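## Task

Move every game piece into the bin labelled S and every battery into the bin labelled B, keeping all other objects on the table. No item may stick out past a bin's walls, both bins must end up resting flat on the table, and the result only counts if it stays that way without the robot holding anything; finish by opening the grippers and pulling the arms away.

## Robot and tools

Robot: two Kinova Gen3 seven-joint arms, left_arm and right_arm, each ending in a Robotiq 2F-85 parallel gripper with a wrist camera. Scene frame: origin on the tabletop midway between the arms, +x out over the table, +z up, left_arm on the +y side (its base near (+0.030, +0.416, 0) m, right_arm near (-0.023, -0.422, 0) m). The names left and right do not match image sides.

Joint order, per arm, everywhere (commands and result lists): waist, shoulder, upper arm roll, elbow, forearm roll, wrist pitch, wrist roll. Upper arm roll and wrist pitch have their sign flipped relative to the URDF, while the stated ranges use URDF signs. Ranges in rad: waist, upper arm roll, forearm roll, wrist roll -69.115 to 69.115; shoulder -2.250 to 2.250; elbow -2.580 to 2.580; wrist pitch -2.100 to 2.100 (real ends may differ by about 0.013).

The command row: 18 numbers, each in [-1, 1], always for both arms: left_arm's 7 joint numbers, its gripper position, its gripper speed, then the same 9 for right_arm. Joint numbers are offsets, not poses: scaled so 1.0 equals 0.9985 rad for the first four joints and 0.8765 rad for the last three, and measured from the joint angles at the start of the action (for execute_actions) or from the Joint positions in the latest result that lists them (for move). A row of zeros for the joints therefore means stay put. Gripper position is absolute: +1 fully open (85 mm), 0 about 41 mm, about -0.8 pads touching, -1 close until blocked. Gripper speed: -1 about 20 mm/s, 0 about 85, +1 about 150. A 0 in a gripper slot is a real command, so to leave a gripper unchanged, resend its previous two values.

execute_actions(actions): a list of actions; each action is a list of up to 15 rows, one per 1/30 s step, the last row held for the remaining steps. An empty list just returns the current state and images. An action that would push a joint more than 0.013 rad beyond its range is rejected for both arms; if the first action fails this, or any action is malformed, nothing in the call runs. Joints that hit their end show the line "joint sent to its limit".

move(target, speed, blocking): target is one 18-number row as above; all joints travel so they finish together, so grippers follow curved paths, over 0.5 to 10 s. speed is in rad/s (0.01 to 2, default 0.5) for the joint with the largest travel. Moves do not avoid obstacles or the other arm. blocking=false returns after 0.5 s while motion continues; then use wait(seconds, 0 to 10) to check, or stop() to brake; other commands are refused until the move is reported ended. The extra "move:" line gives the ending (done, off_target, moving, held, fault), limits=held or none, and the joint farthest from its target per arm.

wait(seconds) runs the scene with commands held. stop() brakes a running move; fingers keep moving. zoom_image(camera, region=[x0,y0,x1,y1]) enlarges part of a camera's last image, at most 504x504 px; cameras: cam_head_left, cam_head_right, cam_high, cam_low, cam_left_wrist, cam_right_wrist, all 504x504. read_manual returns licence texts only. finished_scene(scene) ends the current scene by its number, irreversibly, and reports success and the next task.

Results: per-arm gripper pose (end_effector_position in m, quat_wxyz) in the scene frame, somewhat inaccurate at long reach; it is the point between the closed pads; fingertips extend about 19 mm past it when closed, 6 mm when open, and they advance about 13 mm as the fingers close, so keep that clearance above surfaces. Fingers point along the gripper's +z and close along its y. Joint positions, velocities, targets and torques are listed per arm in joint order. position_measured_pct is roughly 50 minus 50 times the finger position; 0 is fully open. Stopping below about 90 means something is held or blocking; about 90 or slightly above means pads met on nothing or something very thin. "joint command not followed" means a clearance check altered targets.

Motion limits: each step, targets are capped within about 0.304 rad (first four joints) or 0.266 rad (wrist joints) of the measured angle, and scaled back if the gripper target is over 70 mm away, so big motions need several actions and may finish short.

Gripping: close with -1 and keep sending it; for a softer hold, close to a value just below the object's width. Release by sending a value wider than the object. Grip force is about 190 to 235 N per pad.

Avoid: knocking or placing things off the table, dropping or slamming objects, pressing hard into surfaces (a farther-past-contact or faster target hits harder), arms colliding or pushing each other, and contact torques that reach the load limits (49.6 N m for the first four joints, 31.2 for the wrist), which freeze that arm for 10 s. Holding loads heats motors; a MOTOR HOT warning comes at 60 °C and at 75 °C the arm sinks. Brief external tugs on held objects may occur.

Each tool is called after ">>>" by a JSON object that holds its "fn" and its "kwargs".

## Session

>>> {"fn": "execute_actions", "kwargs": {"actions": []}}

Scene clock: 0.00 s.
left_arm: end_effector_position=(+0.2151, +0.4205, +0.3583) position_measured_pct=0.0 end_effector_quat_wxyz=(+0.498, +0.590, +0.596, -0.220) | right_arm: end_effector_position=(+0.5689, +0.0253, +0.2541) position_measured_pct=0.0 end_effector_quat_wxyz=(-0.265, +0.797, +0.360, +0.407)
Joint names: [waist, shoulder, upper arm roll, elbow, forearm roll, wrist pitch, wrist roll]
Joint positions: left_arm=[-0.506  0.194  0.846  2.187  0.542 -1.942  4.627] | right_arm=[-0.533  0.661  0.008  1.591 -1.72  -0.412  0.288]
Joint velocities: left_arm=[-0.     0.001  0.    -0.     0.    -0.    -0.002] | right_arm=[-0.     0.     0.    -0.     0.001 -0.    -0.   ]
Joint torques (N m, as the joint torque sensors report them, + toward a larger Joint positions number): no reading
Motor temperatures (°C, as the motors report them): left_arm=[26 33 29 28 31 33 34] | right_arm=[31 29 27 29 37 38 32]
Joint targets: left_arm=[-0.506 0.194 0.846 2.187 0.542 -1.942 4.627] | right_arm=[-0.533 0.661 0.008 1.591 -1.720 -0.412 0.288]

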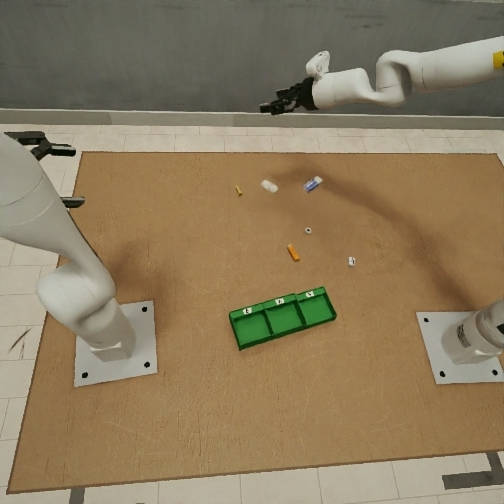

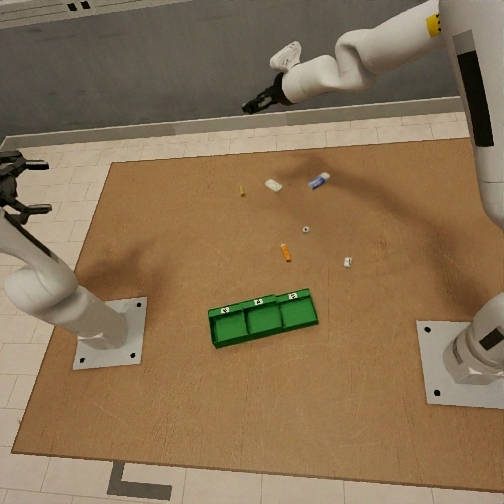

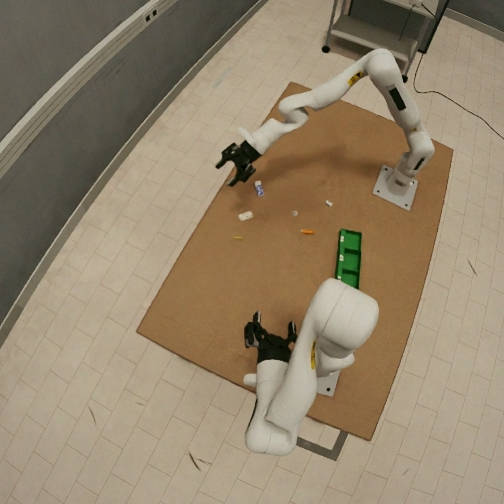

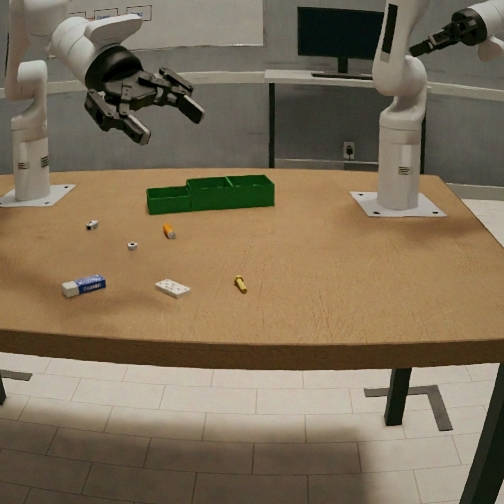

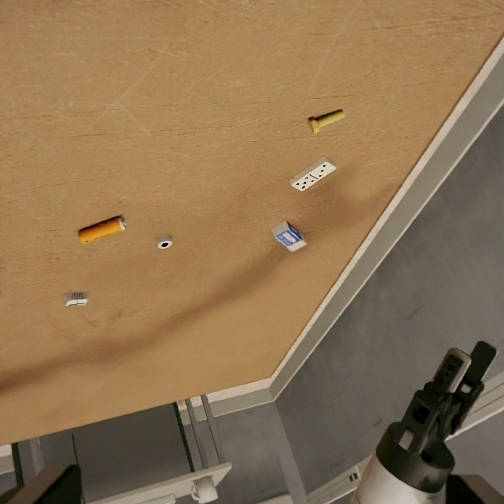

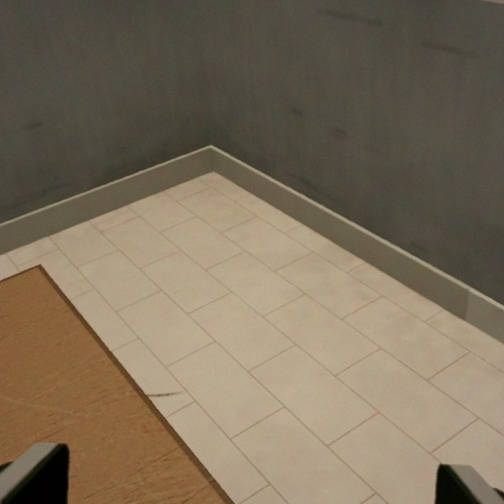

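>>> {"fn": "zoom_image", "kwargs": {"camera": "cam_head_left", "region": [210,165,380,355]}}

>>> {"fn": "zoom_image", "kwargs": {"camera": "cam_low", "region": [50,165,290,310]}}

Region (210, 165, 380, 355) of cam_head_left's 504x504 image, scaled by 2.653, with more detail than that image has; it fills the left 451 columns of this view, and the rest is white.

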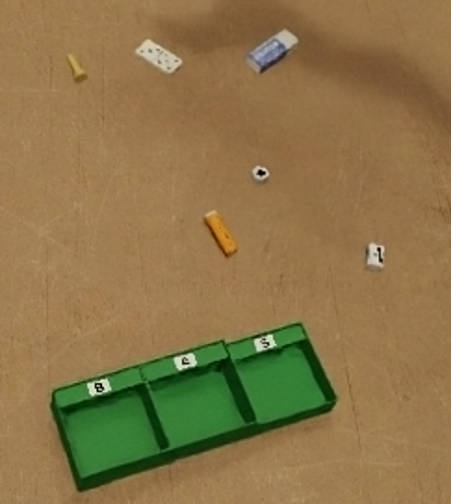

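Region (50, 165, 290, 310) of cam_low's 504x504 image, scaled by 2.100, with more detail than that image has; it fills the top 304 rows of this view, and the rest is white.

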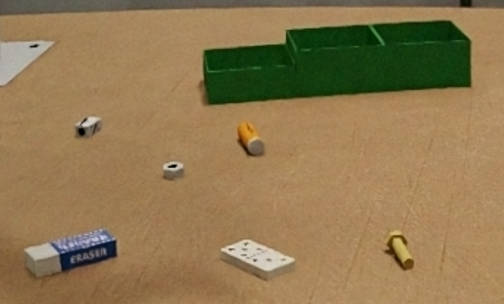

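>>> {"fn": "move", "kwargs": {"target": [0.75,0.1,-0.847,-0.678,-0.625,1,-0.9,1,0, 1,0,0,0,0,0,0,1,0], "speed": 1}}

>>> {"fn": "move", "kwargs": {"target": [0.943,0.325,0,0,0,0.06,-0.876,0.2,0, 0.3,0,0,0,0,0,0,1,0], "speed": 1}}

Scene clock: 22.43 s.
left_arm: end_effector_position=(+0.5348, +0.3281, +0.3151) position_measured_pct=0.0 end_effector_quat_wxyz=(-0.052, +0.869, -0.476, +0.126) | right_arm: end_effector_position=(+0.6732, -0.6773, +0.2541) position_measured_pct=0.0 end_effector_quat_wxyz=(-0.038, +0.872, -0.065, +0.484)
Joint names: [waist, shoulder, upper arm roll, elbow, forearm roll, wrist pitch, wrist roll]
Joint positions: left_arm=[ 0.243  0.294  0.     1.51  -0.005 -1.065  3.838] | right_arm=[ 0.466  0.661  0.008  1.591 -1.72  -0.412  0.288]
Joint velocities: left_arm=[ 0.    -0.001 -0.001  0.     0.001 -0.     0.001] | right_arm=[0.002 0.001 0.    0.001 0.001 0.    0.   ]
Joint torques (N m, as the joint torque sensors report them, + toward a larger Joint positions number): left_arm=[  0.04 -15.55  -0.2   -8.95  -0.15   0.74  -0.25] | right_arm=[  0.04 -22.88   0.89  -8.73  -0.9   -1.31  -0.36]
Motor temperatures (°C, as the motors report them): left_arm=[26 33 29 28 31 33 34] | right_arm=[31 29 27 29 37 38 32]
Joint targets: left_arm=[0.243 0.294 0.000 1.510 -0.005 -1.065 3.838] | right_arm=[0.466 0.661 0.008 1.591 -1.720 -0.412 0.288]
move: done; limits=none; left_arm: farthest joint: the waist, 0.000 radians from its target (0.749 radians at the start); right_arm: farthest joint: the waist, 0.000 radians from its target (0.998 radians at the start)

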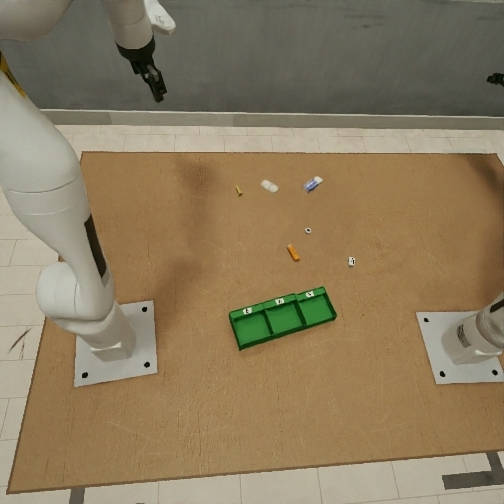

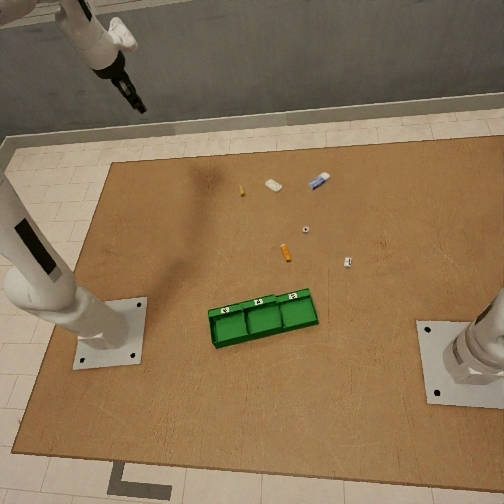

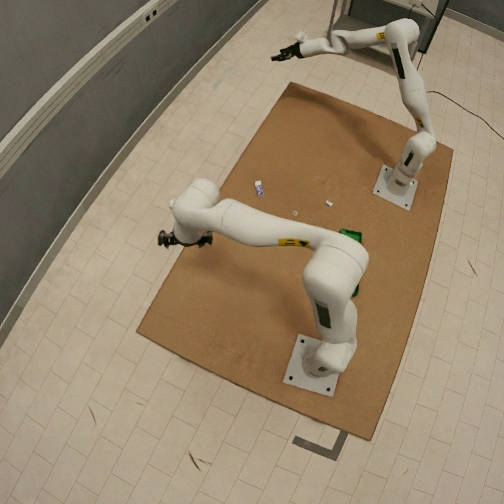

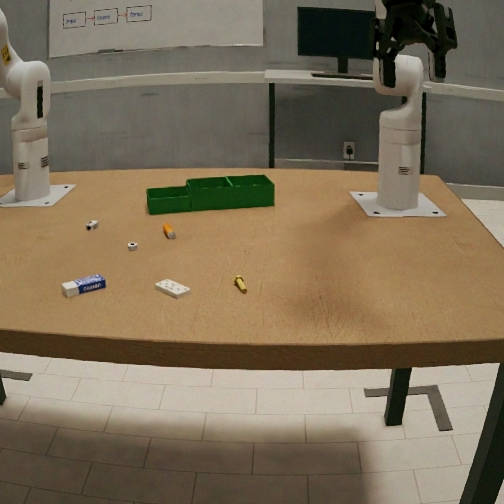

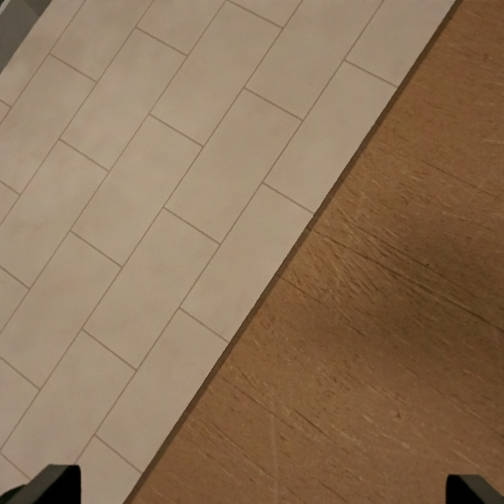

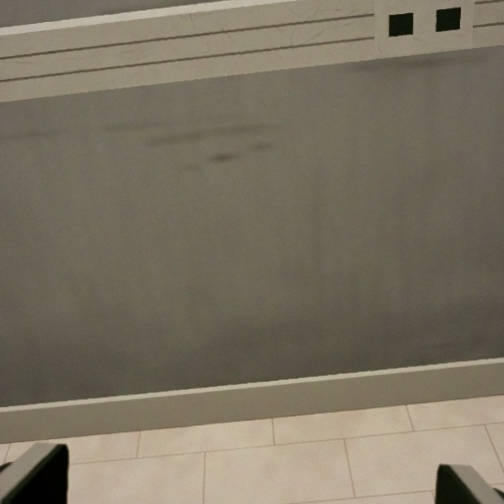

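Scene clock: 24.33 s.
left_arm: end_effector_position=(+0.2559, -0.0431, +0.1500) position_measured_pct=40.1 end_effector_quat_wxyz=(+0.002, -0.213, +0.977, +0.000) | right_arm: end_effector_position=(+0.5667, -0.8715, +0.2541) position_measured_pct=0.0 end_effector_quat_wxyz=(+0.035, +0.852, -0.195, +0.484)
Joint names: [waist, shoulder, upper arm roll, elbow, forearm roll, wrist pitch, wrist roll]
Joint positions: left_arm=[ 1.184  0.618  0.     1.51  -0.005 -1.013  3.07 ] | right_arm=[ 0.765  0.661  0.008  1.591 -1.72  -0.412  0.288]
Joint velocities: left_arm=[ 0.002  0.002  0.001  0.    -0.001 -0.001  0.001] | right_arm=[ 0.    -0.     0.     0.001 -0.    -0.     0.   ]
Joint torques (N m, as the joint torque sensors report them, + toward a larger Joint positions number): left_arm=[  0.06 -19.29  -0.32  -7.13  -0.07  -0.16  -0.28] | right_arm=[  0.07 -22.92   0.89  -8.56  -0.88  -1.21  -0.4 ]
Motor temperatures (°C, as the motors report them): left_arm=[26 33 29 28 31 33 34] | right_arm=[31 29 27 29 37 38 32]
Joint targets: left_arm=[1.184 0.619 0.000 1.510 -0.005 -1.013 3.070] | right_arm=[0.765 0.661 0.008 1.591 -1.720 -0.412 0.288]
move: done; limits=none; left_arm: farthest joint: the waist, 0.001 radians from its target (0.942 radians at the start); right_arm: farthest joint: the waist, 0.000 radians from its target (0.300 radians at the start)

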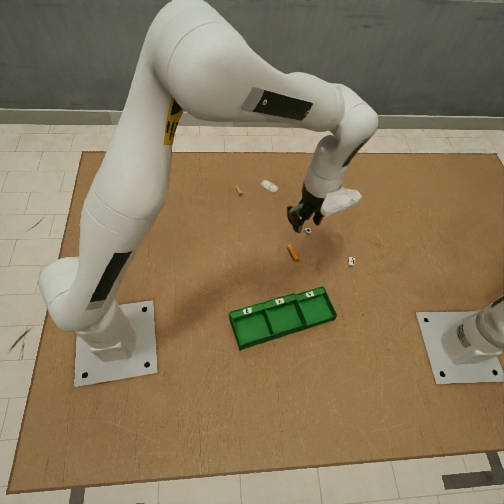

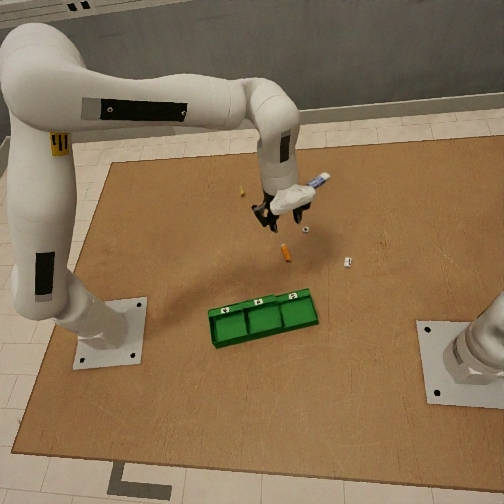

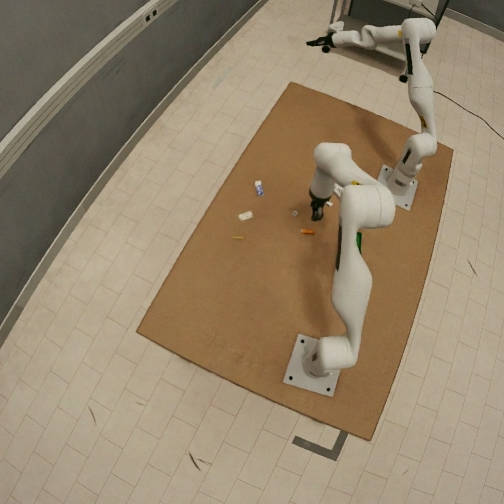

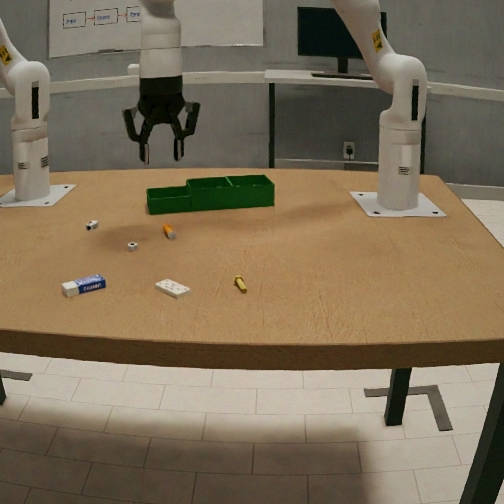

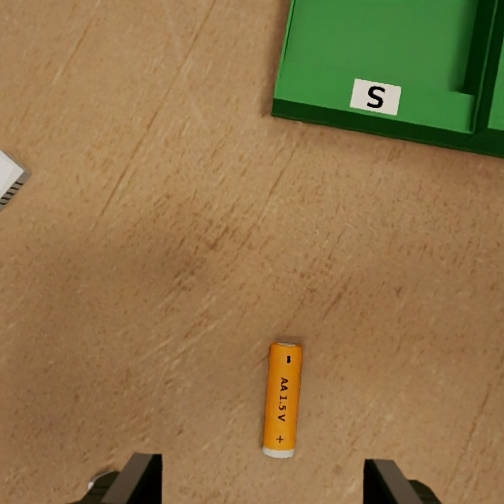

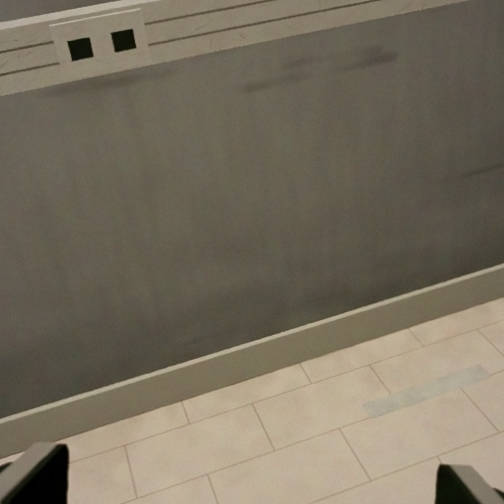

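>>> {"fn": "execute_actions", "kwargs": {"actions": []}}

Scene clock: 40.00 s.
left_arm: end_effector_position=(+0.2558, -0.0432, +0.1500) position_measured_pct=40.1 end_effector_quat_wxyz=(+0.002, -0.213, +0.977, +0.000) | right_arm: end_effector_position=(+0.5667, -0.8715, +0.2541) position_measured_pct=0.0 end_effector_quat_wxyz=(+0.035, +0.852, -0.195, +0.484)
Joint names: [waist, shoulder, upper arm roll, elbow, forearm roll, wrist pitch, wrist roll]
Joint positions: left_arm=[ 1.184  0.619  0.     1.51  -0.005 -1.013  3.07 ] | right_arm=[ 0.765  0.661  0.008  1.591 -1.72  -0.412  0.288]
Joint velocities: left_arm=[-0.    -0.    -0.     0.    -0.001 -0.    -0.003] | right_arm=[-0.    -0.001 -0.     0.    -0.001 -0.001  0.   ]
Joint torques (N m, as the joint torque sensors report them, + toward a larger Joint positions number): left_arm=[  0.23 -19.39  -0.35  -7.1   -0.09  -0.15  -0.29] | right_arm=[  0.06 -22.85   0.88  -8.55  -0.9   -1.24  -0.32]
Motor temperatures (°C, as the motors report them): left_arm=[26 34 29 28 31 33 34] | right_arm=[31 30 27 29 37 38 32]
Joint targets: left_arm=[1.184 0.619 0.000 1.510 -0.005 -1.013 3.070] | right_arm=[0.765 0.661 0.008 1.591 -1.720 -0.412 0.288]

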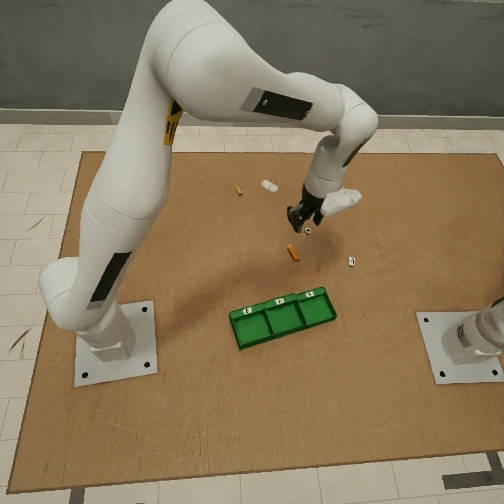

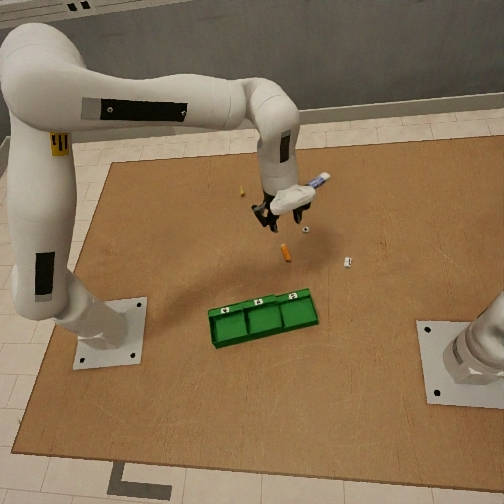

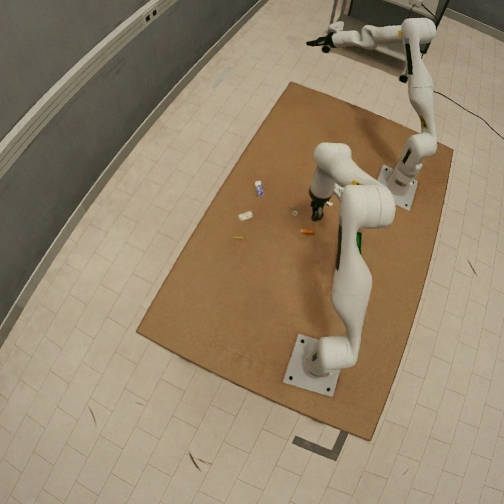

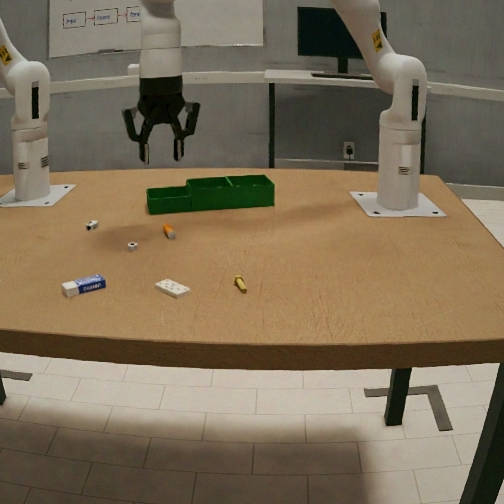

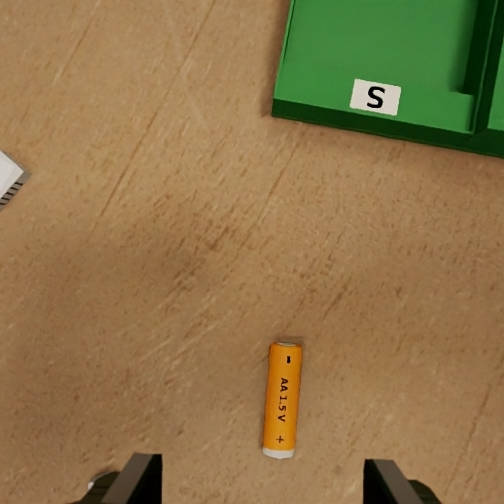

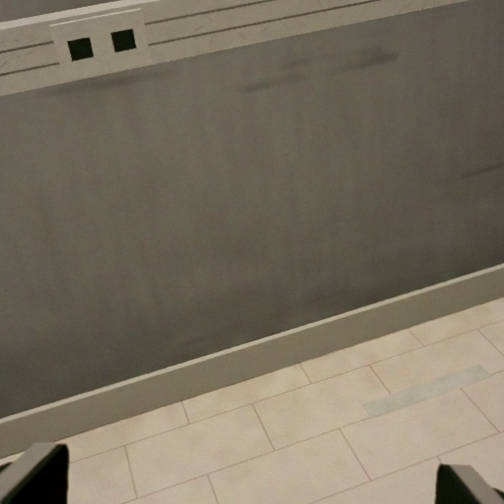

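>>> {"fn": "zoom_image", "kwargs": {"camera": "cam_low", "region": [60,200,280,310]}}

Region (60, 200, 280, 310) of cam_low's 504x504 image, scaled by 2.291, with more detail than that image has.

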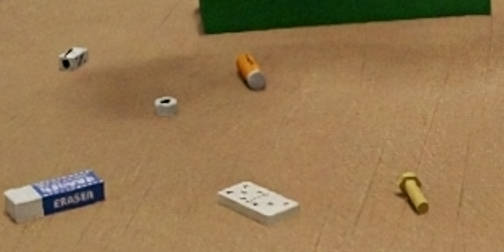

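>>> {"fn": "move", "kwargs": {"target": [-0.017,0.120,0,0.115,0,0.268,0,0.1,1,0,0,0,0,0,0,0,1,0], "speed": 0.6}}

Scene clock: 52.03 s.
left_arm: end_effector_position=(+0.2600, -0.0336, +0.0610) position_measured_pct=45.2 end_effector_quat_wxyz=(+0.002, -0.220, +0.975, +0.000) | right_arm: end_effector_position=(+0.5667, -0.8715, +0.2541) position_measured_pct=0.0 end_effector_quat_wxyz=(+0.035, +0.852, -0.195, +0.484)
Joint names: [waist, shoulder, upper arm roll, elbow, forearm roll, wrist pitch, wrist roll]
Joint positions: left_arm=[ 1.167  0.738  0.     1.625 -0.005 -0.778  3.07 ] | right_arm=[ 0.765  0.661  0.008  1.591 -1.72  -0.412  0.288]
Joint velocities: left_arm=[-0.     0.004  0.     0.     0.001  0.001  0.001] | right_arm=[ 0.     0.    -0.     0.001  0.     0.001 -0.   ]
Joint torques (N m, as the joint torque sensors report them, + toward a larger Joint positions number): left_arm=[  0.2  -20.31  -0.37  -5.7   -0.11  -0.29  -0.24] | right_arm=[  0.1  -22.65   0.91  -8.52  -0.86  -1.31  -0.31]
Motor temperatures (°C, as the motors report them): left_arm=[26 34 29 28 31 33 34] | right_arm=[31 30 27 29 37 38 32]
Joint targets: left_arm=[1.167 0.738 0.000 1.625 -0.005 -0.778 3.070] | right_arm=[0.765 0.661 0.008 1.591 -1.720 -0.412 0.288]
move: done; limits=none; left_arm: farthest joint: the shoulder, 0.001 radians from its target (0.120 radians at the start); right_arm: farthest joint: the waist, 0.000 radians from its target (0.000 radians at the start)

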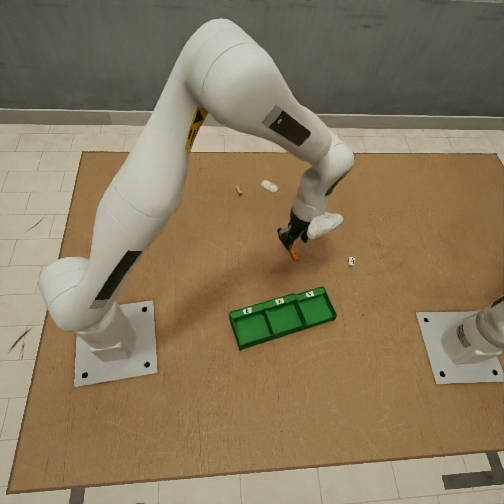

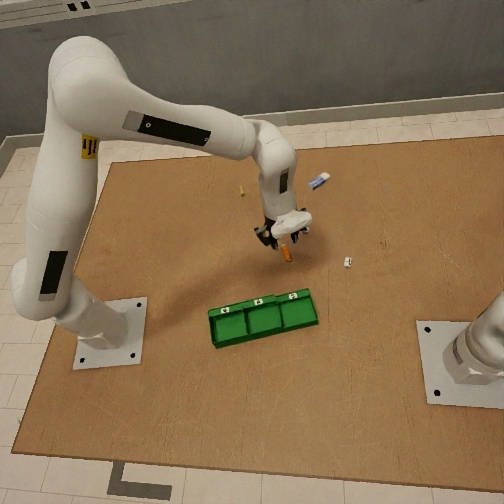

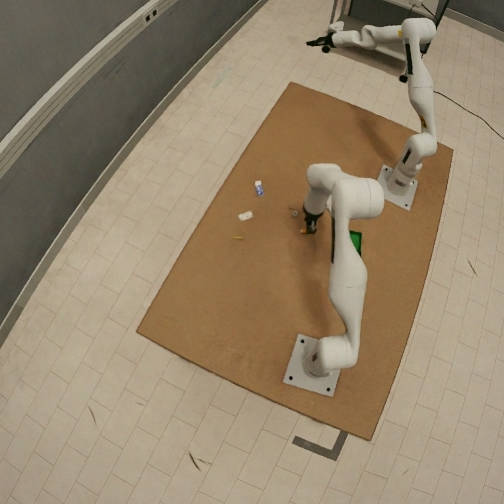

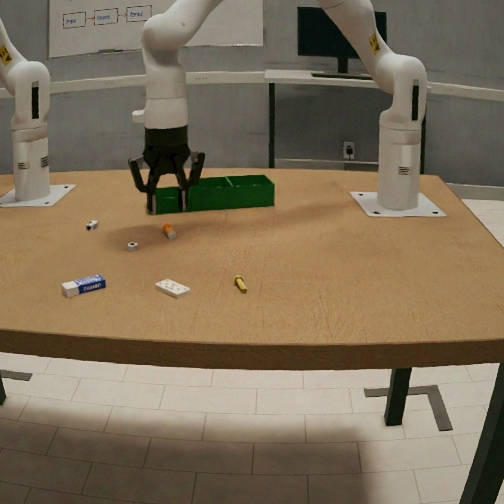

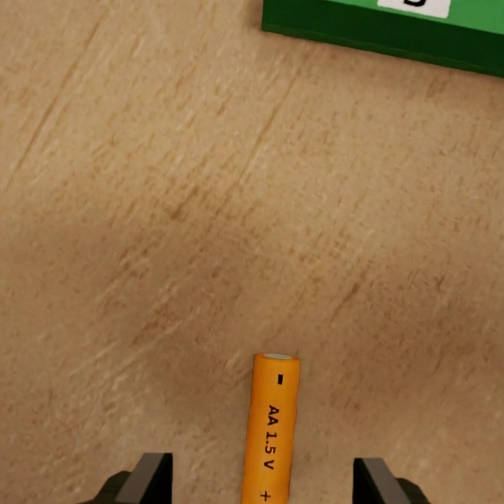

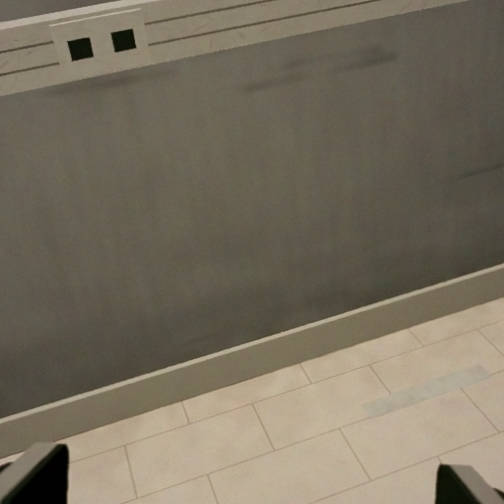

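>>> {"fn": "move", "kwargs": {"target": [0,0.073,0,0.020,0,0.106,0,0.1,1,0,0,0,0,0,0,0,1,0], "speed": 0.2}}

>>> {"fn": "execute_actions", "kwargs": {"actions": [[[0,0,0,0,0,0,0,-1,0,0,0,0,0,0,0,0,1,0]],[[0,0,0,0,0,0,0,-1,0,0,0,0,0,0,0,0,1,0]]]}}

Scene clock: 59.93 s.
left_arm: end_effector_position=(+0.2601, -0.0340, +0.0202) position_measured_pct=45.2 end_effector_quat_wxyz=(+0.002, -0.220, +0.975, -0.000) | right_arm: end_effector_position=(+0.5667, -0.8715, +0.2541) position_measured_pct=0.0 end_effector_quat_wxyz=(+0.035, +0.852, -0.195, +0.484)
Joint names: [waist, shoulder, upper arm roll, elbow, forearm roll, wrist pitch, wrist roll]
Joint positions: left_arm=[ 1.167  0.811  0.     1.645 -0.005 -0.685  3.07 ] | right_arm=[ 0.765  0.661  0.008  1.591 -1.72  -0.412  0.288]
Joint velocities: left_arm=[ 0.001  0.004  0.    -0.     0.     0.001  0.   ] | right_arm=[ 0.    -0.002 -0.     0.001  0.002  0.001  0.   ]
Joint torques (N m, as the joint torque sensors report them, + toward a larger Joint positions number): left_arm=[  0.14 -20.3   -0.35  -5.27  -0.13  -0.15  -0.25] | right_arm=[  0.05 -22.74   0.87  -8.64  -0.89  -1.23  -0.38]
Motor temperatures (°C, as the motors report them): left_arm=[26 34 29 28 31 33 34] | right_arm=[31 30 27 29 37 38 32]
Joint targets: left_arm=[1.167 0.811 0.000 1.645 -0.005 -0.685 3.070] | right_arm=[0.765 0.661 0.008 1.591 -1.720 -0.412 0.288]
move: done; limits=none; left_arm: farthest joint: the waist, 0.000 radians from its target (0.000 radians at the start); right_arm: farthest joint: the waist, 0.000 radians from its target (0.000 radians at the start)

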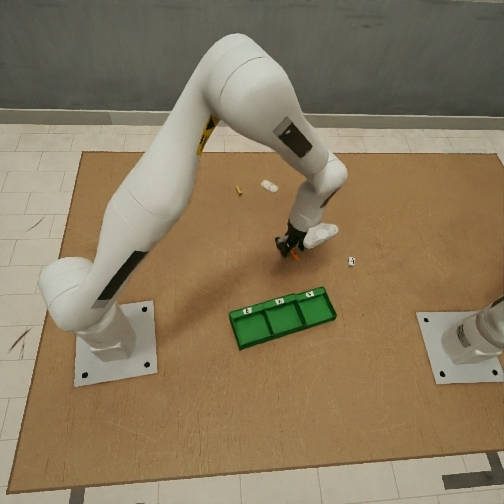

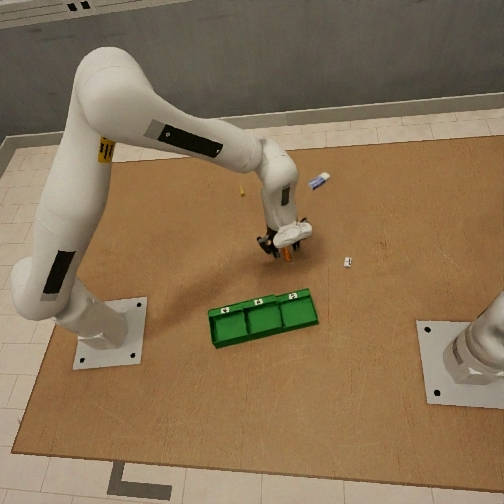

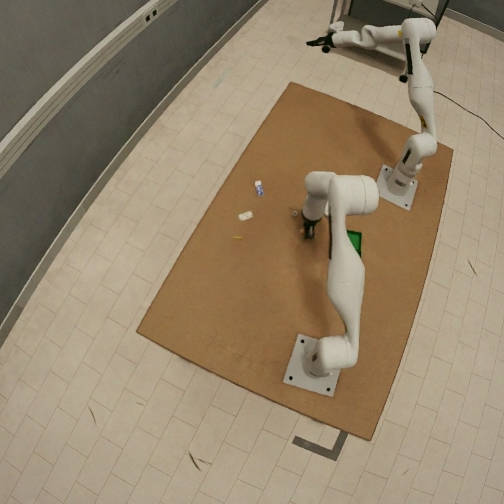

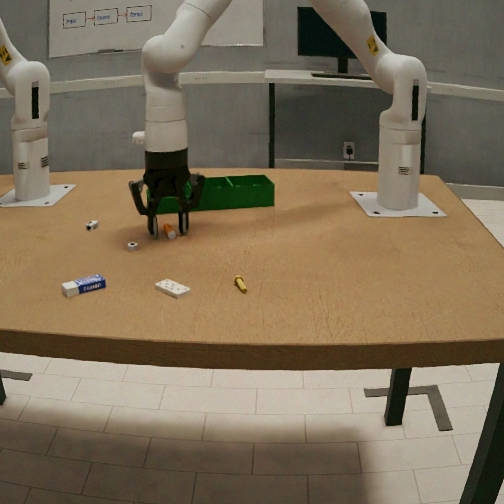

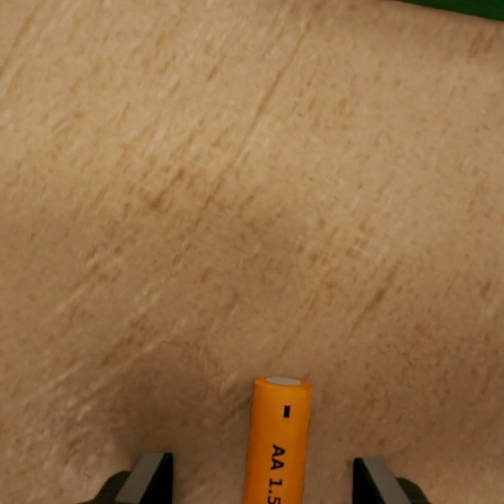

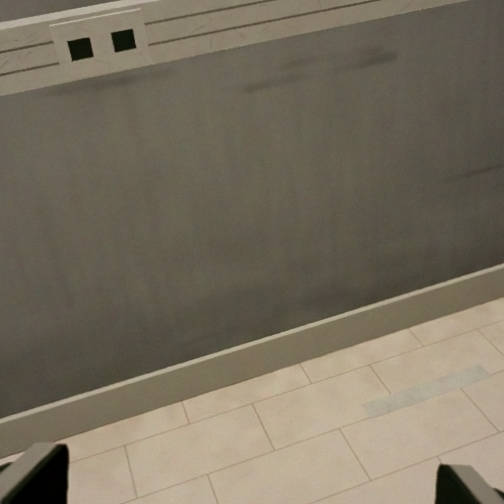

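Scene clock: 60.93 s.
left_arm: end_effector_position=(+0.2602, -0.0342, +0.0206) position_measured_pct=81.0 end_effector_quat_wxyz=(+0.002, -0.220, +0.975, -0.001) | right_arm: end_effector_position=(+0.5667, -0.8715, +0.2541) position_measured_pct=0.0 end_effector_quat_wxyz=(+0.035, +0.852, -0.195, +0.484)
Joint names: [waist, shoulder, upper arm roll, elbow, forearm roll, wrist pitch, wrist roll]
Joint positions: left_arm=[ 1.167  0.81   0.     1.644 -0.005 -0.685  3.07 ] | right_arm=[ 0.765  0.661  0.008  1.591 -1.72  -0.412  0.288]
Joint velocities: left_arm=[-0.001 -0.001 -0.001  0.    -0.001 -0.    -0.002] | right_arm=[-0.     0.001  0.    -0.002  0.    -0.001 -0.   ]
Joint torques (N m, as the joint torque sensors report them, + toward a larger Joint positions number): left_arm=[  0.17 -20.28  -0.52  -5.04  -0.21  -0.21  -0.2 ] | right_arm=[  0.17 -22.74   0.91  -8.58  -0.87  -1.25  -0.39]
Motor temperatures (°C, as the motors report them): left_arm=[26 34 29 28 31 33 34] | right_arm=[31 30 27 29 37 38 32]
Joint targets: left_arm=[1.167 0.810 0.000 1.644 -0.005 -0.685 3.070] | right_arm=[0.765 0.661 0.008 1.591 -1.720 -0.412 0.288]

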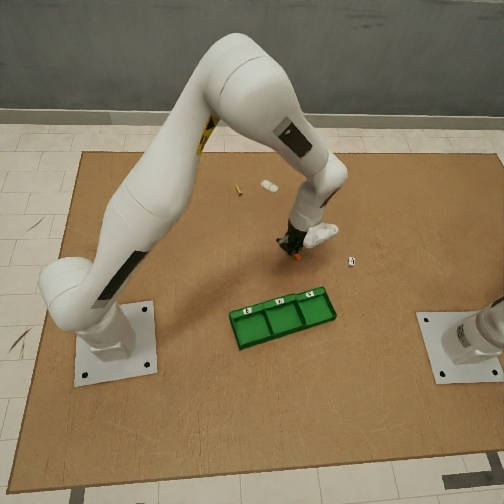

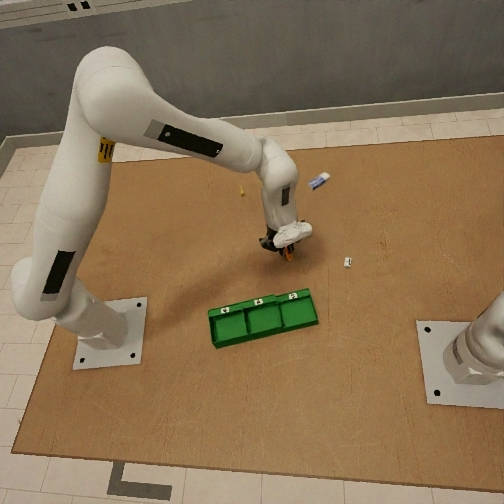

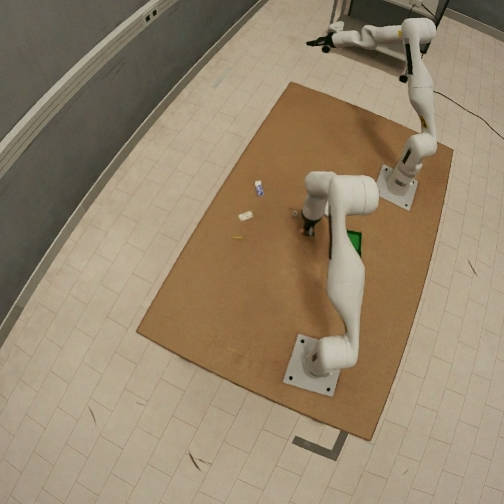

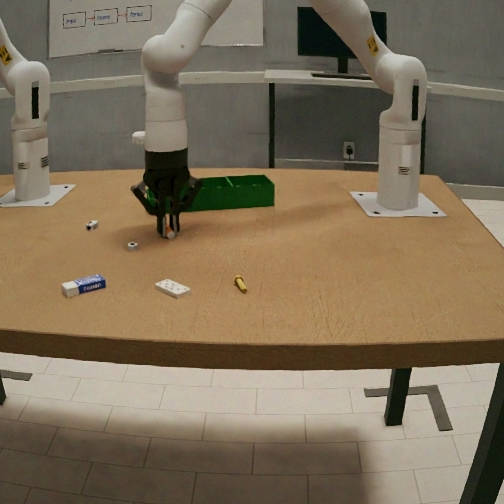

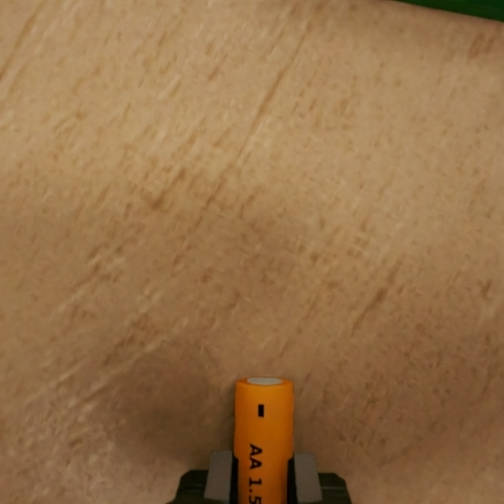

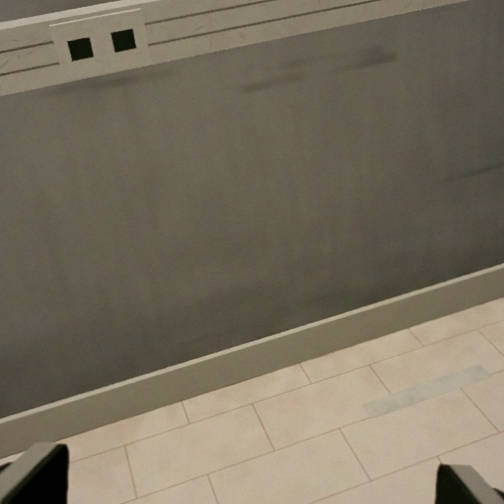

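>>> {"fn": "move", "kwargs": {"target": [0,-0.179,0,-0.084,0,-0.302,-0.5,-1,1,0,0,0,0,0,0,0,1,0], "speed": 0.7}}

>>> {"fn": "move", "kwargs": {"target": [0.509,-0.322,0,0.589,0,0.303,-0.846,-1,1,0,0,0,0,0,0,0,1,0], "speed": 0.8}}

Scene clock: 75.93 s.
left_arm: end_effector_position=(+0.2600, -0.0333, +0.1301) position_measured_pct=81.0 end_effector_quat_wxyz=(+0.002, -0.003, +1.000, +0.001) | right_arm: end_effector_position=(+0.5667, -0.8715, +0.2541) position_measured_pct=0.0 end_effector_quat_wxyz=(+0.035, +0.852, -0.195, +0.484)
Joint names: [waist, shoulder, upper arm roll, elbow, forearm roll, wrist pitch, wrist roll]
Joint positions: left_arm=[ 1.167  0.632  0.     1.56  -0.005 -0.95   2.632] | right_arm=[ 0.765  0.661  0.008  1.591 -1.72  -0.412  0.288]
Joint velocities: left_arm=[-0.    -0.002 -0.001  0.001  0.    -0.     0.001] | right_arm=[-0.001 -0.001  0.    -0.     0.     0.001  0.   ]
Joint torques (N m, as the joint torque sensors report them, + toward a larger Joint positions number): left_arm=[  0.04 -19.51  -0.3   -6.76  -0.19  -0.19  -0.32] | right_arm=[  0.17 -22.64   0.82  -8.49  -0.91  -1.13  -0.43]
Motor temperatures (°C, as the motors report them): left_arm=[26 34 29 28 31 33 34] | right_arm=[31 30 27 29 37 38 32]
Joint targets: left_arm=[1.167 0.631 0.000 1.560 -0.005 -0.950 2.632] | right_arm=[0.765 0.661 0.008 1.591 -1.720 -0.412 0.288]
move: done; limits=none; left_arm: farthest joint: the waist, 0.000 radians from its target (0.000 radians at the start); right_arm: farthest joint: the waist, 0.000 radians from its target (0.000 radians at the start)

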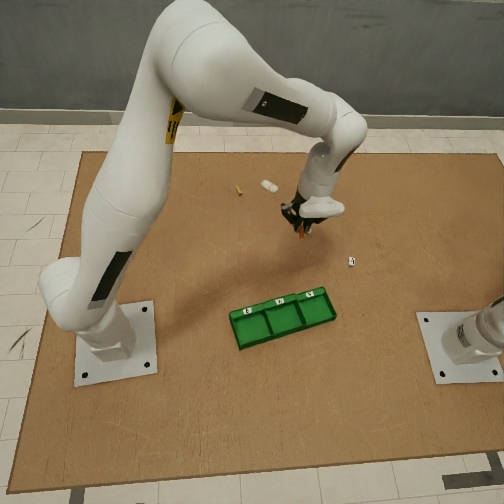

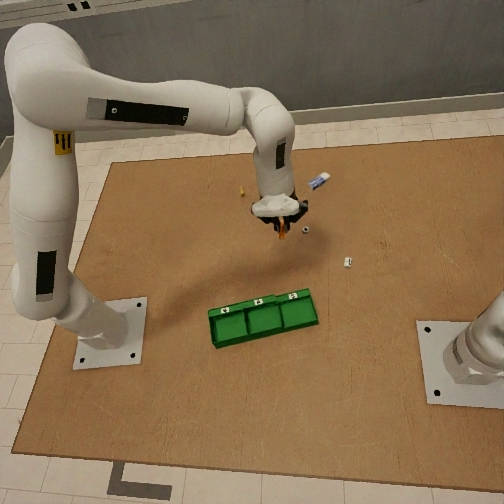

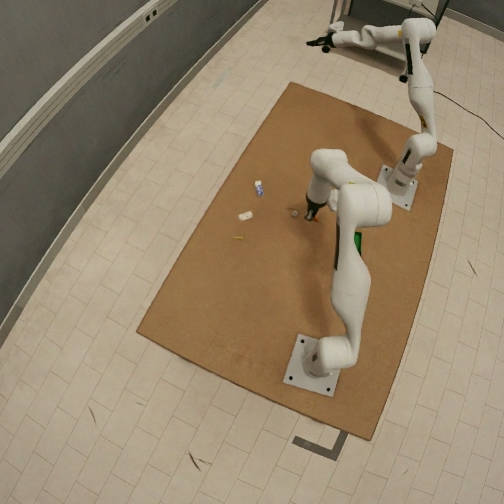

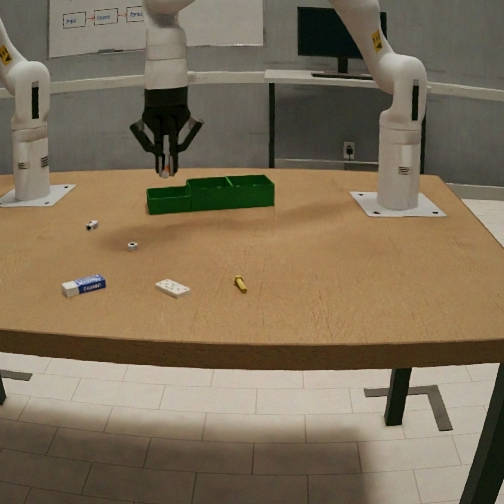

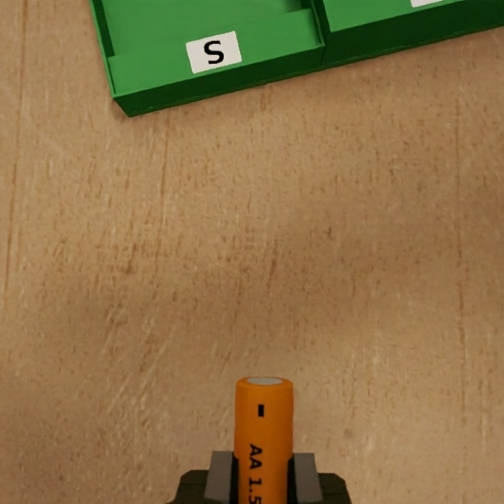

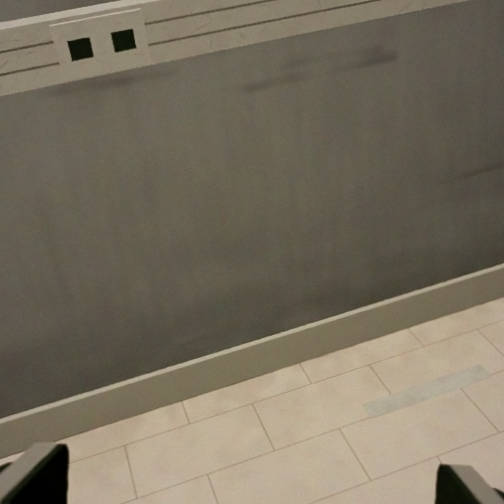

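Scene clock: 77.53 s.
left_arm: end_effector_position=(+0.0102, +0.0893, +0.1303) position_measured_pct=81.0 end_effector_quat_wxyz=(+0.001, +0.583, +0.813, +0.002) | right_arm: end_effector_position=(+0.5667, -0.8715, +0.2541) position_measured_pct=0.0 end_effector_quat_wxyz=(+0.035, +0.852, -0.195, +0.484)
Joint names: [waist, shoulder, upper arm roll, elbow, forearm roll, wrist pitch, wrist roll]
Joint positions: left_arm=[ 1.675  0.31   0.     2.149 -0.005 -0.684  1.89 ] | right_arm=[ 0.765  0.661  0.008  1.591 -1.72  -0.412  0.288]
Joint velocities: left_arm=[ 0.003  0.     0.     0.    -0.    -0.    -0.   ] | right_arm=[ 0.002  0.     0.    -0.001  0.    -0.001  0.   ]
Joint torques (N m, as the joint torque sensors report them, + toward a larger Joint positions number): left_arm=[  0.36 -12.    -0.16  -5.15  -0.2   -0.25  -0.29] | right_arm=[  0.13 -22.58   0.85  -8.59  -0.94  -1.26  -0.27]
Motor temperatures (°C, as the motors report them): left_arm=[26 34 29 28 31 33 34] | right_arm=[31 30 27 29 37 38 32]
Joint targets: left_arm=[1.676 0.310 0.000 2.149 -0.005 -0.684 1.890] | right_arm=[0.765 0.661 0.008 1.591 -1.720 -0.412 0.288]
move: done; limits=none; left_arm: farthest joint: the waist, 0.000 radians from its target (0.508 radians at the start); right_arm: farthest joint: the waist, 0.000 radians from its target (0.000 radians at the start)

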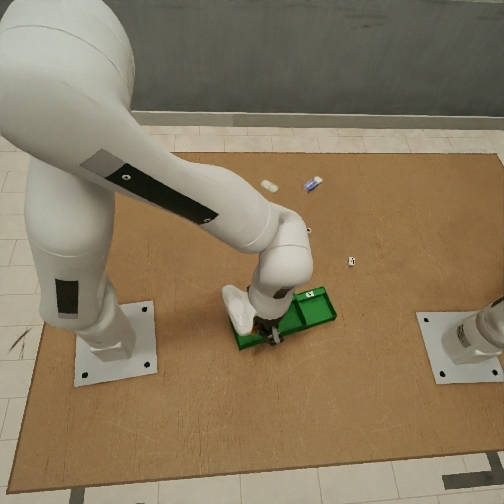

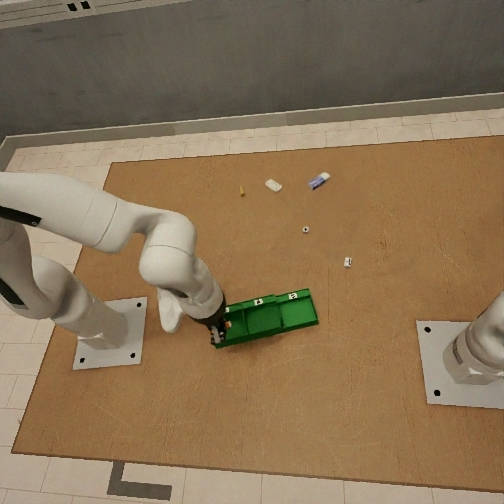

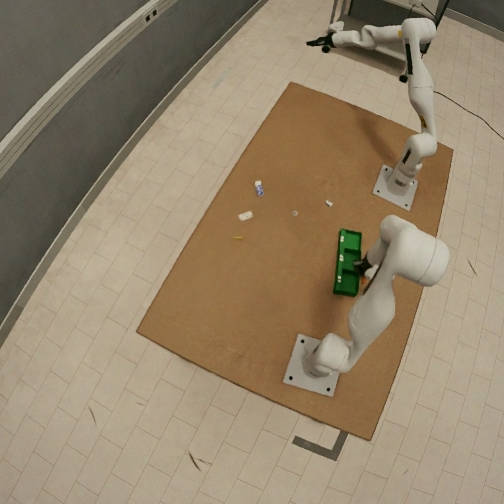

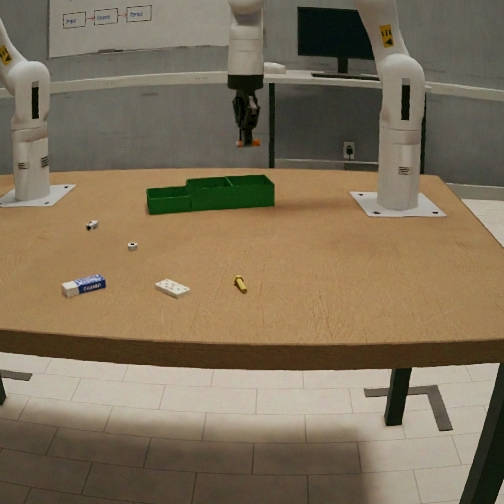

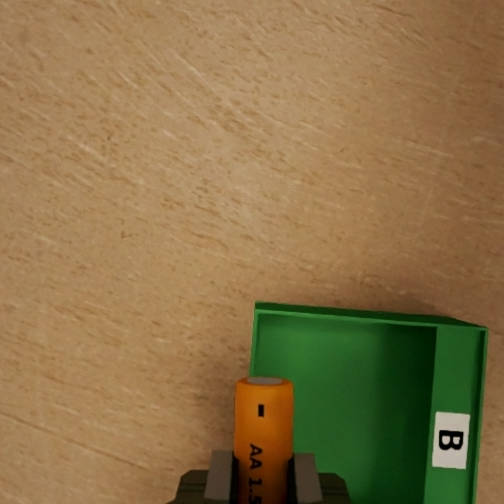

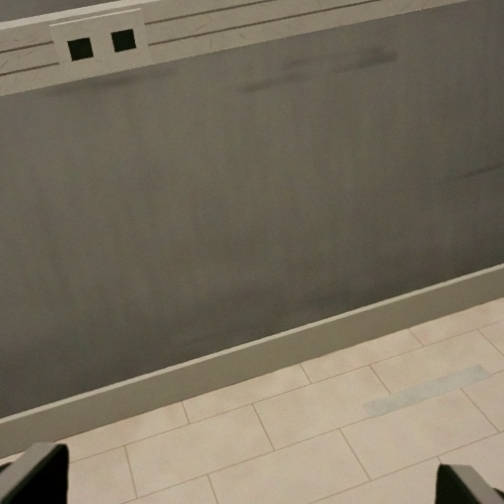

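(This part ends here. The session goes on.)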